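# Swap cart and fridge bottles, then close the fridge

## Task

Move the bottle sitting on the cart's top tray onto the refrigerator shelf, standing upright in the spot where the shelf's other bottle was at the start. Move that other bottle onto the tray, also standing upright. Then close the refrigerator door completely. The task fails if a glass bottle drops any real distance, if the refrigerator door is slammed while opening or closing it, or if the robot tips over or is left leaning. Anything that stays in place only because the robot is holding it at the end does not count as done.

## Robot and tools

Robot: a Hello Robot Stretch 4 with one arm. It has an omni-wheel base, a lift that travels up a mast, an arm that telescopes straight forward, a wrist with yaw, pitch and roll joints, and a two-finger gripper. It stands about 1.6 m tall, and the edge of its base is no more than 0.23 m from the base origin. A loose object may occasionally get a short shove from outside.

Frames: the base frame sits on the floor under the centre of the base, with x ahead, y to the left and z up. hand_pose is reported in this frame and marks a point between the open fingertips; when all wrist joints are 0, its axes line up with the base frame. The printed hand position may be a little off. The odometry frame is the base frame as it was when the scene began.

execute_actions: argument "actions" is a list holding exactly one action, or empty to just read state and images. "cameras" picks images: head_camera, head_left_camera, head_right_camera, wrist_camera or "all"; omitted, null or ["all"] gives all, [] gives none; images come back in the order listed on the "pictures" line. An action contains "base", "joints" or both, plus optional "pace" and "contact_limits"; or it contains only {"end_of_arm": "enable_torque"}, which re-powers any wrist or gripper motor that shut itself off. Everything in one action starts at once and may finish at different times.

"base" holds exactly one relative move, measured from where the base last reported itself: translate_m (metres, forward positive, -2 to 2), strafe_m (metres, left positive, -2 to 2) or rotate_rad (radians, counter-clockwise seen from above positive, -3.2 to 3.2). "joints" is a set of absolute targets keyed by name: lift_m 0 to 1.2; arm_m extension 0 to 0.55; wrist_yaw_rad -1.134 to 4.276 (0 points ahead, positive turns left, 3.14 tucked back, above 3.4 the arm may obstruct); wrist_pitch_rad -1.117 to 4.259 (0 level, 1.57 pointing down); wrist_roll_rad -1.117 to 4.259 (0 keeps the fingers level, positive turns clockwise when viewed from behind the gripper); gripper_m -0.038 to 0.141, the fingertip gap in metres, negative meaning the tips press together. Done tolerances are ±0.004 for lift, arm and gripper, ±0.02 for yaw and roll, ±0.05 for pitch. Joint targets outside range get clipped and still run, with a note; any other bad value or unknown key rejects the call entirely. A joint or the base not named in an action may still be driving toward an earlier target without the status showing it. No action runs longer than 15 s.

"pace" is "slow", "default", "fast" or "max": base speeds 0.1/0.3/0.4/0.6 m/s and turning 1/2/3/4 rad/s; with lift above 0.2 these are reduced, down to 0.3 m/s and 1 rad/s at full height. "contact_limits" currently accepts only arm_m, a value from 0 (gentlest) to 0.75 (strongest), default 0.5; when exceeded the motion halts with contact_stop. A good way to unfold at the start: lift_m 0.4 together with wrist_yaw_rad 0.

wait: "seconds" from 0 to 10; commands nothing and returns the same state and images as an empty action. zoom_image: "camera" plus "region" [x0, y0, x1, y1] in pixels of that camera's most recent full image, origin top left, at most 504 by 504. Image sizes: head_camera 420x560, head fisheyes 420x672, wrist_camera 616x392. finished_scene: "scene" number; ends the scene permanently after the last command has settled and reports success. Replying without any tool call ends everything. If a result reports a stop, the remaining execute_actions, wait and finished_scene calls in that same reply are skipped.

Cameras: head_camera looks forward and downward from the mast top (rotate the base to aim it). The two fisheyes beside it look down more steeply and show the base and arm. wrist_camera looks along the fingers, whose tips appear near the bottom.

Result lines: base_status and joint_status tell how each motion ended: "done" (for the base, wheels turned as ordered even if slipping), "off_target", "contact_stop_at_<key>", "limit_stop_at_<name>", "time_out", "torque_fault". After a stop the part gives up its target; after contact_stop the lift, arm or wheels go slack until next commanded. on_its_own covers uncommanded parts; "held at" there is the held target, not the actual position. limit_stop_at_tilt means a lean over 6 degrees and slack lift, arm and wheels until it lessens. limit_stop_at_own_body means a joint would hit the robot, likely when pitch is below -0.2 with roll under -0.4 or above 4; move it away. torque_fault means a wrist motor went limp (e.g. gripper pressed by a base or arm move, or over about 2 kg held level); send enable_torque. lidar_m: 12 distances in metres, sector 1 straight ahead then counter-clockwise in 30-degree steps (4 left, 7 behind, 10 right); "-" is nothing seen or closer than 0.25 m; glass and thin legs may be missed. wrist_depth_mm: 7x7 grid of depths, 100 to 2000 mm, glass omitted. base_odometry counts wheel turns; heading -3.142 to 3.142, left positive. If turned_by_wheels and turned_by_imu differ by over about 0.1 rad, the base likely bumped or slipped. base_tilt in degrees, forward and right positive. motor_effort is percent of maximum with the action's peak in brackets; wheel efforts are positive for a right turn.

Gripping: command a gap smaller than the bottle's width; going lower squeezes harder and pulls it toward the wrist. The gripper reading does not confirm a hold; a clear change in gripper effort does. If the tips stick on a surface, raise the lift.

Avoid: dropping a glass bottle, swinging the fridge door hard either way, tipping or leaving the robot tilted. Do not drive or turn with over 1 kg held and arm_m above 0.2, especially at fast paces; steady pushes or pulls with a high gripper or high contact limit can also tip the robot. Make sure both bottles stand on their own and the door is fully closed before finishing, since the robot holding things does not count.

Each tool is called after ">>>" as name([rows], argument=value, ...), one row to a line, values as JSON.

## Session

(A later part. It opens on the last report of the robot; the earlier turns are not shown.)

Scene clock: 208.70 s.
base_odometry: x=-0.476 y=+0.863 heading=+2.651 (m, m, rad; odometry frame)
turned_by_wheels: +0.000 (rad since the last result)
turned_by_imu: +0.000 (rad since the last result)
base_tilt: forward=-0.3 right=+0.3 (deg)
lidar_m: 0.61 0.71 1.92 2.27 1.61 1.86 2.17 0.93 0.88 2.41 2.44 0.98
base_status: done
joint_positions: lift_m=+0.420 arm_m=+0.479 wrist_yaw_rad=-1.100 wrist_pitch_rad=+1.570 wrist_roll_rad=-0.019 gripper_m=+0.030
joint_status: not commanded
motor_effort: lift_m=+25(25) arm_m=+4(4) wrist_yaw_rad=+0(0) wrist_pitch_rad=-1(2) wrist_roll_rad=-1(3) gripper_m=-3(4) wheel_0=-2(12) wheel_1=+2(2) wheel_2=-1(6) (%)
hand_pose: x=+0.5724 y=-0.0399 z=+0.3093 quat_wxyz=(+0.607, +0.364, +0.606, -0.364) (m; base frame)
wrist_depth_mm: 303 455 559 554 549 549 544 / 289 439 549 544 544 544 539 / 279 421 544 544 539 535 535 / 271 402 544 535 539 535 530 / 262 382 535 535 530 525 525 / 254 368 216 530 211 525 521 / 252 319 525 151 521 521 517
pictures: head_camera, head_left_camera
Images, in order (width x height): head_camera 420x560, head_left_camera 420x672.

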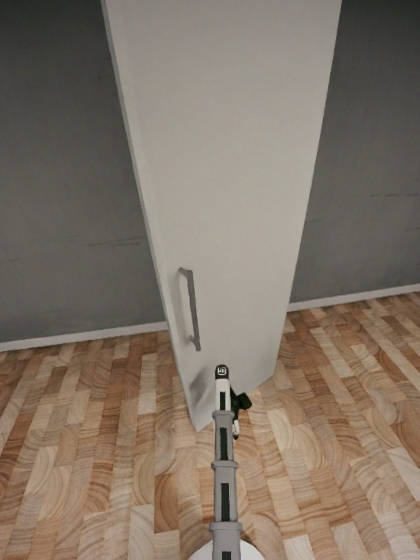

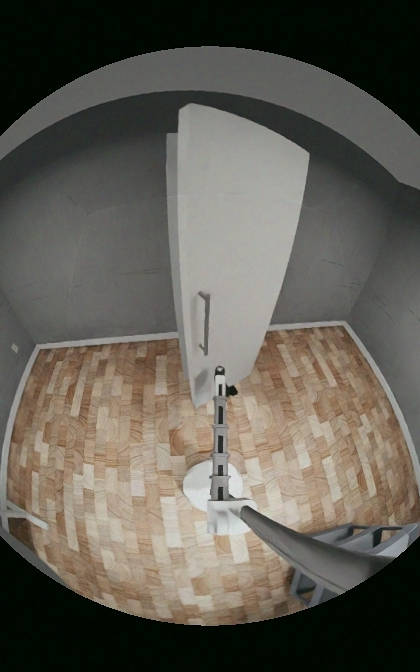

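>>> execute_actions([
  {"base":{"translate_m":0.15},"pace":"slow"},
], cameras=["head_camera"])

Scene clock: 213.33 s.
base_odometry: x=-0.608 y=+0.934 heading=+2.651 (m, m, rad; odometry frame)
turned_by_wheels: +0.000 (rad since the last result)
turned_by_imu: +0.002 (rad since the last result)
base_tilt: forward=-0.3 right=+0.3 (deg)
lidar_m: 0.75 0.72 1.77 2.33 1.68 1.91 2.30 0.94 1.00 2.36 2.41 0.87
base_status: done
joint_positions: lift_m=+0.420 arm_m=+0.479 wrist_yaw_rad=-1.100 wrist_pitch_rad=+1.570 wrist_roll_rad=-0.019 gripper_m=+0.030
joint_status: not commanded
motor_effort: lift_m=+25(25) arm_m=+4(4) wrist_yaw_rad=+1(1) wrist_pitch_rad=+0(1) wrist_roll_rad=-2(2) gripper_m=+0(3) wheel_0=+1(5) wheel_1=+1(5) wheel_2=+0(4) (%)
hand_pose: x=+0.5724 y=-0.0399 z=+0.3093 quat_wxyz=(+0.607, +0.364, +0.606, -0.364) (m; base frame)
wrist_depth_mm: 273 366 554 549 554 544 544 / 285 394 554 549 544 539 539 / 303 430 544 544 539 539 535 / 324 477 539 535 535 530 530 / 349 539 539 539 535 525 525 / 373 535 215 530 211 525 521 / 413 530 525 151 521 521 517
pictures: head_camera
Images, in order (width x height): head_camera 420x560.

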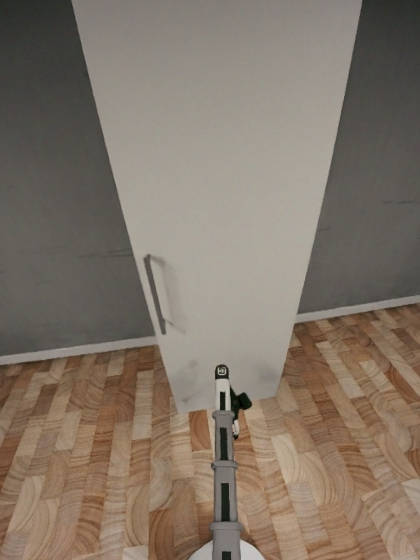

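Looks shut; confirm with a gentle push.

>>> execute_actions([
  {"base":{"translate_m":0.08}},
], cameras=[])

>>> execute_actions([
  {"joints":{"arm_m":0.55},"contact_limits":{"arm_m":0.3},"pace":"slow"},
], cameras=[])

Scene clock: 217.87 s.
base_odometry: x=-0.679 y=+0.971 heading=+2.651 (m, m, rad; odometry frame)
turned_by_wheels: +0.000 (rad since the last result)
turned_by_imu: +0.001 (rad since the last result)
base_tilt: forward=-0.2 right=+0.3 (deg)
lidar_m: 0.68 0.65 1.64 2.34 1.71 1.93 2.39 1.01 1.13 2.38 2.30 0.77
base_status: done
joint_positions: lift_m=+0.420 arm_m=+0.479 wrist_yaw_rad=-1.100 wrist_pitch_rad=+1.570 wrist_roll_rad=-0.019 gripper_m=+0.030
joint_status: not commanded
motor_effort: lift_m=+26(26) arm_m=+4(4) wrist_yaw_rad=+2(0) wrist_pitch_rad=-1(1) wrist_roll_rad=+0(2) gripper_m=-5(4) wheel_0=-1(6) wheel_1=+1(5) wheel_2=+2(9) (%)
hand_pose: x=+0.5724 y=-0.0399 z=+0.3093 quat_wxyz=(+0.607, +0.364, +0.606, -0.364) (m; base frame)
wrist_depth_mm: 178 239 384 554 549 549 544 / 186 257 427 549 539 544 539 / 199 282 544 539 539 539 535 / 213 309 539 539 535 535 530 / 227 343 539 535 535 530 525 / 244 379 216 525 212 525 521 / 268 373 530 152 521 517 517
pictures: none
No camera images: the call's "cameras" was empty. Leave "cameras" out to get every camera's image.

Scene clock: 219.50 s.
base_odometry: x=-0.679 y=+0.971 heading=+2.650 (m, m, rad; odometry frame)
turned_by_wheels: -0.001 (rad since the last result)
turned_by_imu: +0.003 (rad since the last result)
base_tilt: forward=-0.2 right=+0.3 (deg)
lidar_m: 0.69 0.67 1.64 2.33 1.70 1.93 2.39 1.01 1.13 2.37 2.27 0.77
base_status: not commanded
joint_positions: lift_m=+0.420 arm_m=+0.532 wrist_yaw_rad=-1.100 wrist_pitch_rad=+1.570 wrist_roll_rad=-0.019 gripper_m=+0.030
joint_status: arm_m contact_stop (moved +0.053 of +0.071)
on_its_own: arm_m is slack since a contact_stop (your +0.550 is given up)
motor_effort: lift_m=+25(25) arm_m=+0(16) wrist_yaw_rad=+0(4) wrist_pitch_rad=+0(1) wrist_roll_rad=-1(4) gripper_m=-5(6) wheel_0=-3(3) wheel_1=+1(7) wheel_2=-3(13) (%)
contact_limits: arm_m 0.3
hand_pose: x=+0.6253 y=-0.0398 z=+0.3094 quat_wxyz=(+0.606, +0.364, +0.606, -0.364) (m; base frame)
wrist_depth_mm: 117 156 250 549 549 544 544 / 121 168 278 549 544 539 539 / 130 184 324 539 544 535 535 / 139 202 382 539 535 530 530 / 148 224 466 539 530 530 525 / 159 251 216 530 213 525 521 / 176 244 525 151 521 521 517
pictures: none
No camera images: the call's "cameras" was empty. Leave "cameras" out to get every camera's image.

>>> execute_actions([
  {"joints":{"arm_m":0.47},"pace":"fast"},
], cameras=["head_left_camera","head_right_camera"])

>>> finished_scene(scene=2)

Scene clock: 222.33 s.
base_odometry: x=-0.679 y=+0.971 heading=+2.651 (m, m, rad; odometry frame)
turned_by_wheels: +0.000 (rad since the last result)
turned_by_imu: +0.001 (rad since the last result)
base_tilt: forward=-0.3 right=+0.3 (deg)
lidar_m: 0.70 0.65 1.62 2.33 1.73 1.92 2.38 1.01 1.13 2.37 2.30 0.77
base_status: not commanded
joint_positions: lift_m=+0.420 arm_m=+0.471 wrist_yaw_rad=-1.100 wrist_pitch_rad=+1.570 wrist_roll_rad=-0.019 gripper_m=+0.030
joint_status: all done
motor_effort: lift_m=+25(25) arm_m=-4(5) wrist_yaw_rad=+1(1) wrist_pitch_rad=+0(0) wrist_roll_rad=-2(2) gripper_m=-3(4) wheel_0=-2(3) wheel_1=+1(2) wheel_2=+0(3) (%)
hand_pose: x=+0.5638 y=-0.0398 z=+0.3094 quat_wxyz=(+0.607, +0.364, +0.606, -0.364) (m; base frame)
wrist_depth_mm: 189 252 404 554 549 544 544 / 196 271 452 554 549 539 535 / 210 298 544 544 539 539 535 / 224 327 544 539 535 530 530 / 241 362 535 535 530 535 525 / 258 404 216 525 212 525 525 / 285 394 535 151 525 521 517
pictures: head_left_camera, head_right_camera
Images, in order (width x height): head_left_camera 420x672, head_right_camera 420x672.

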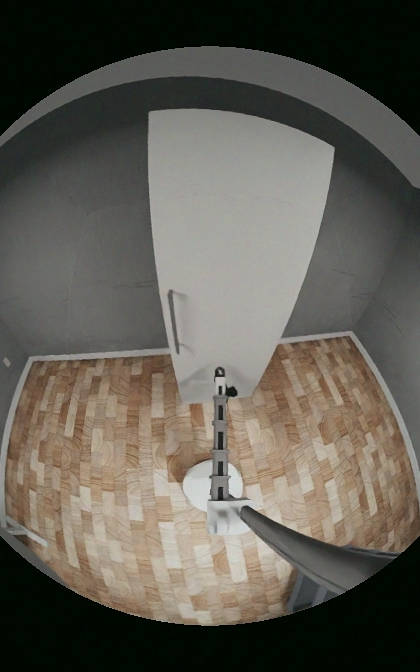

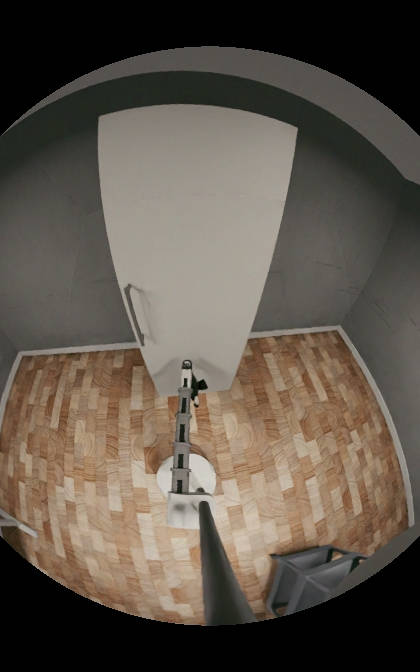

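The scene is finished: the task was done.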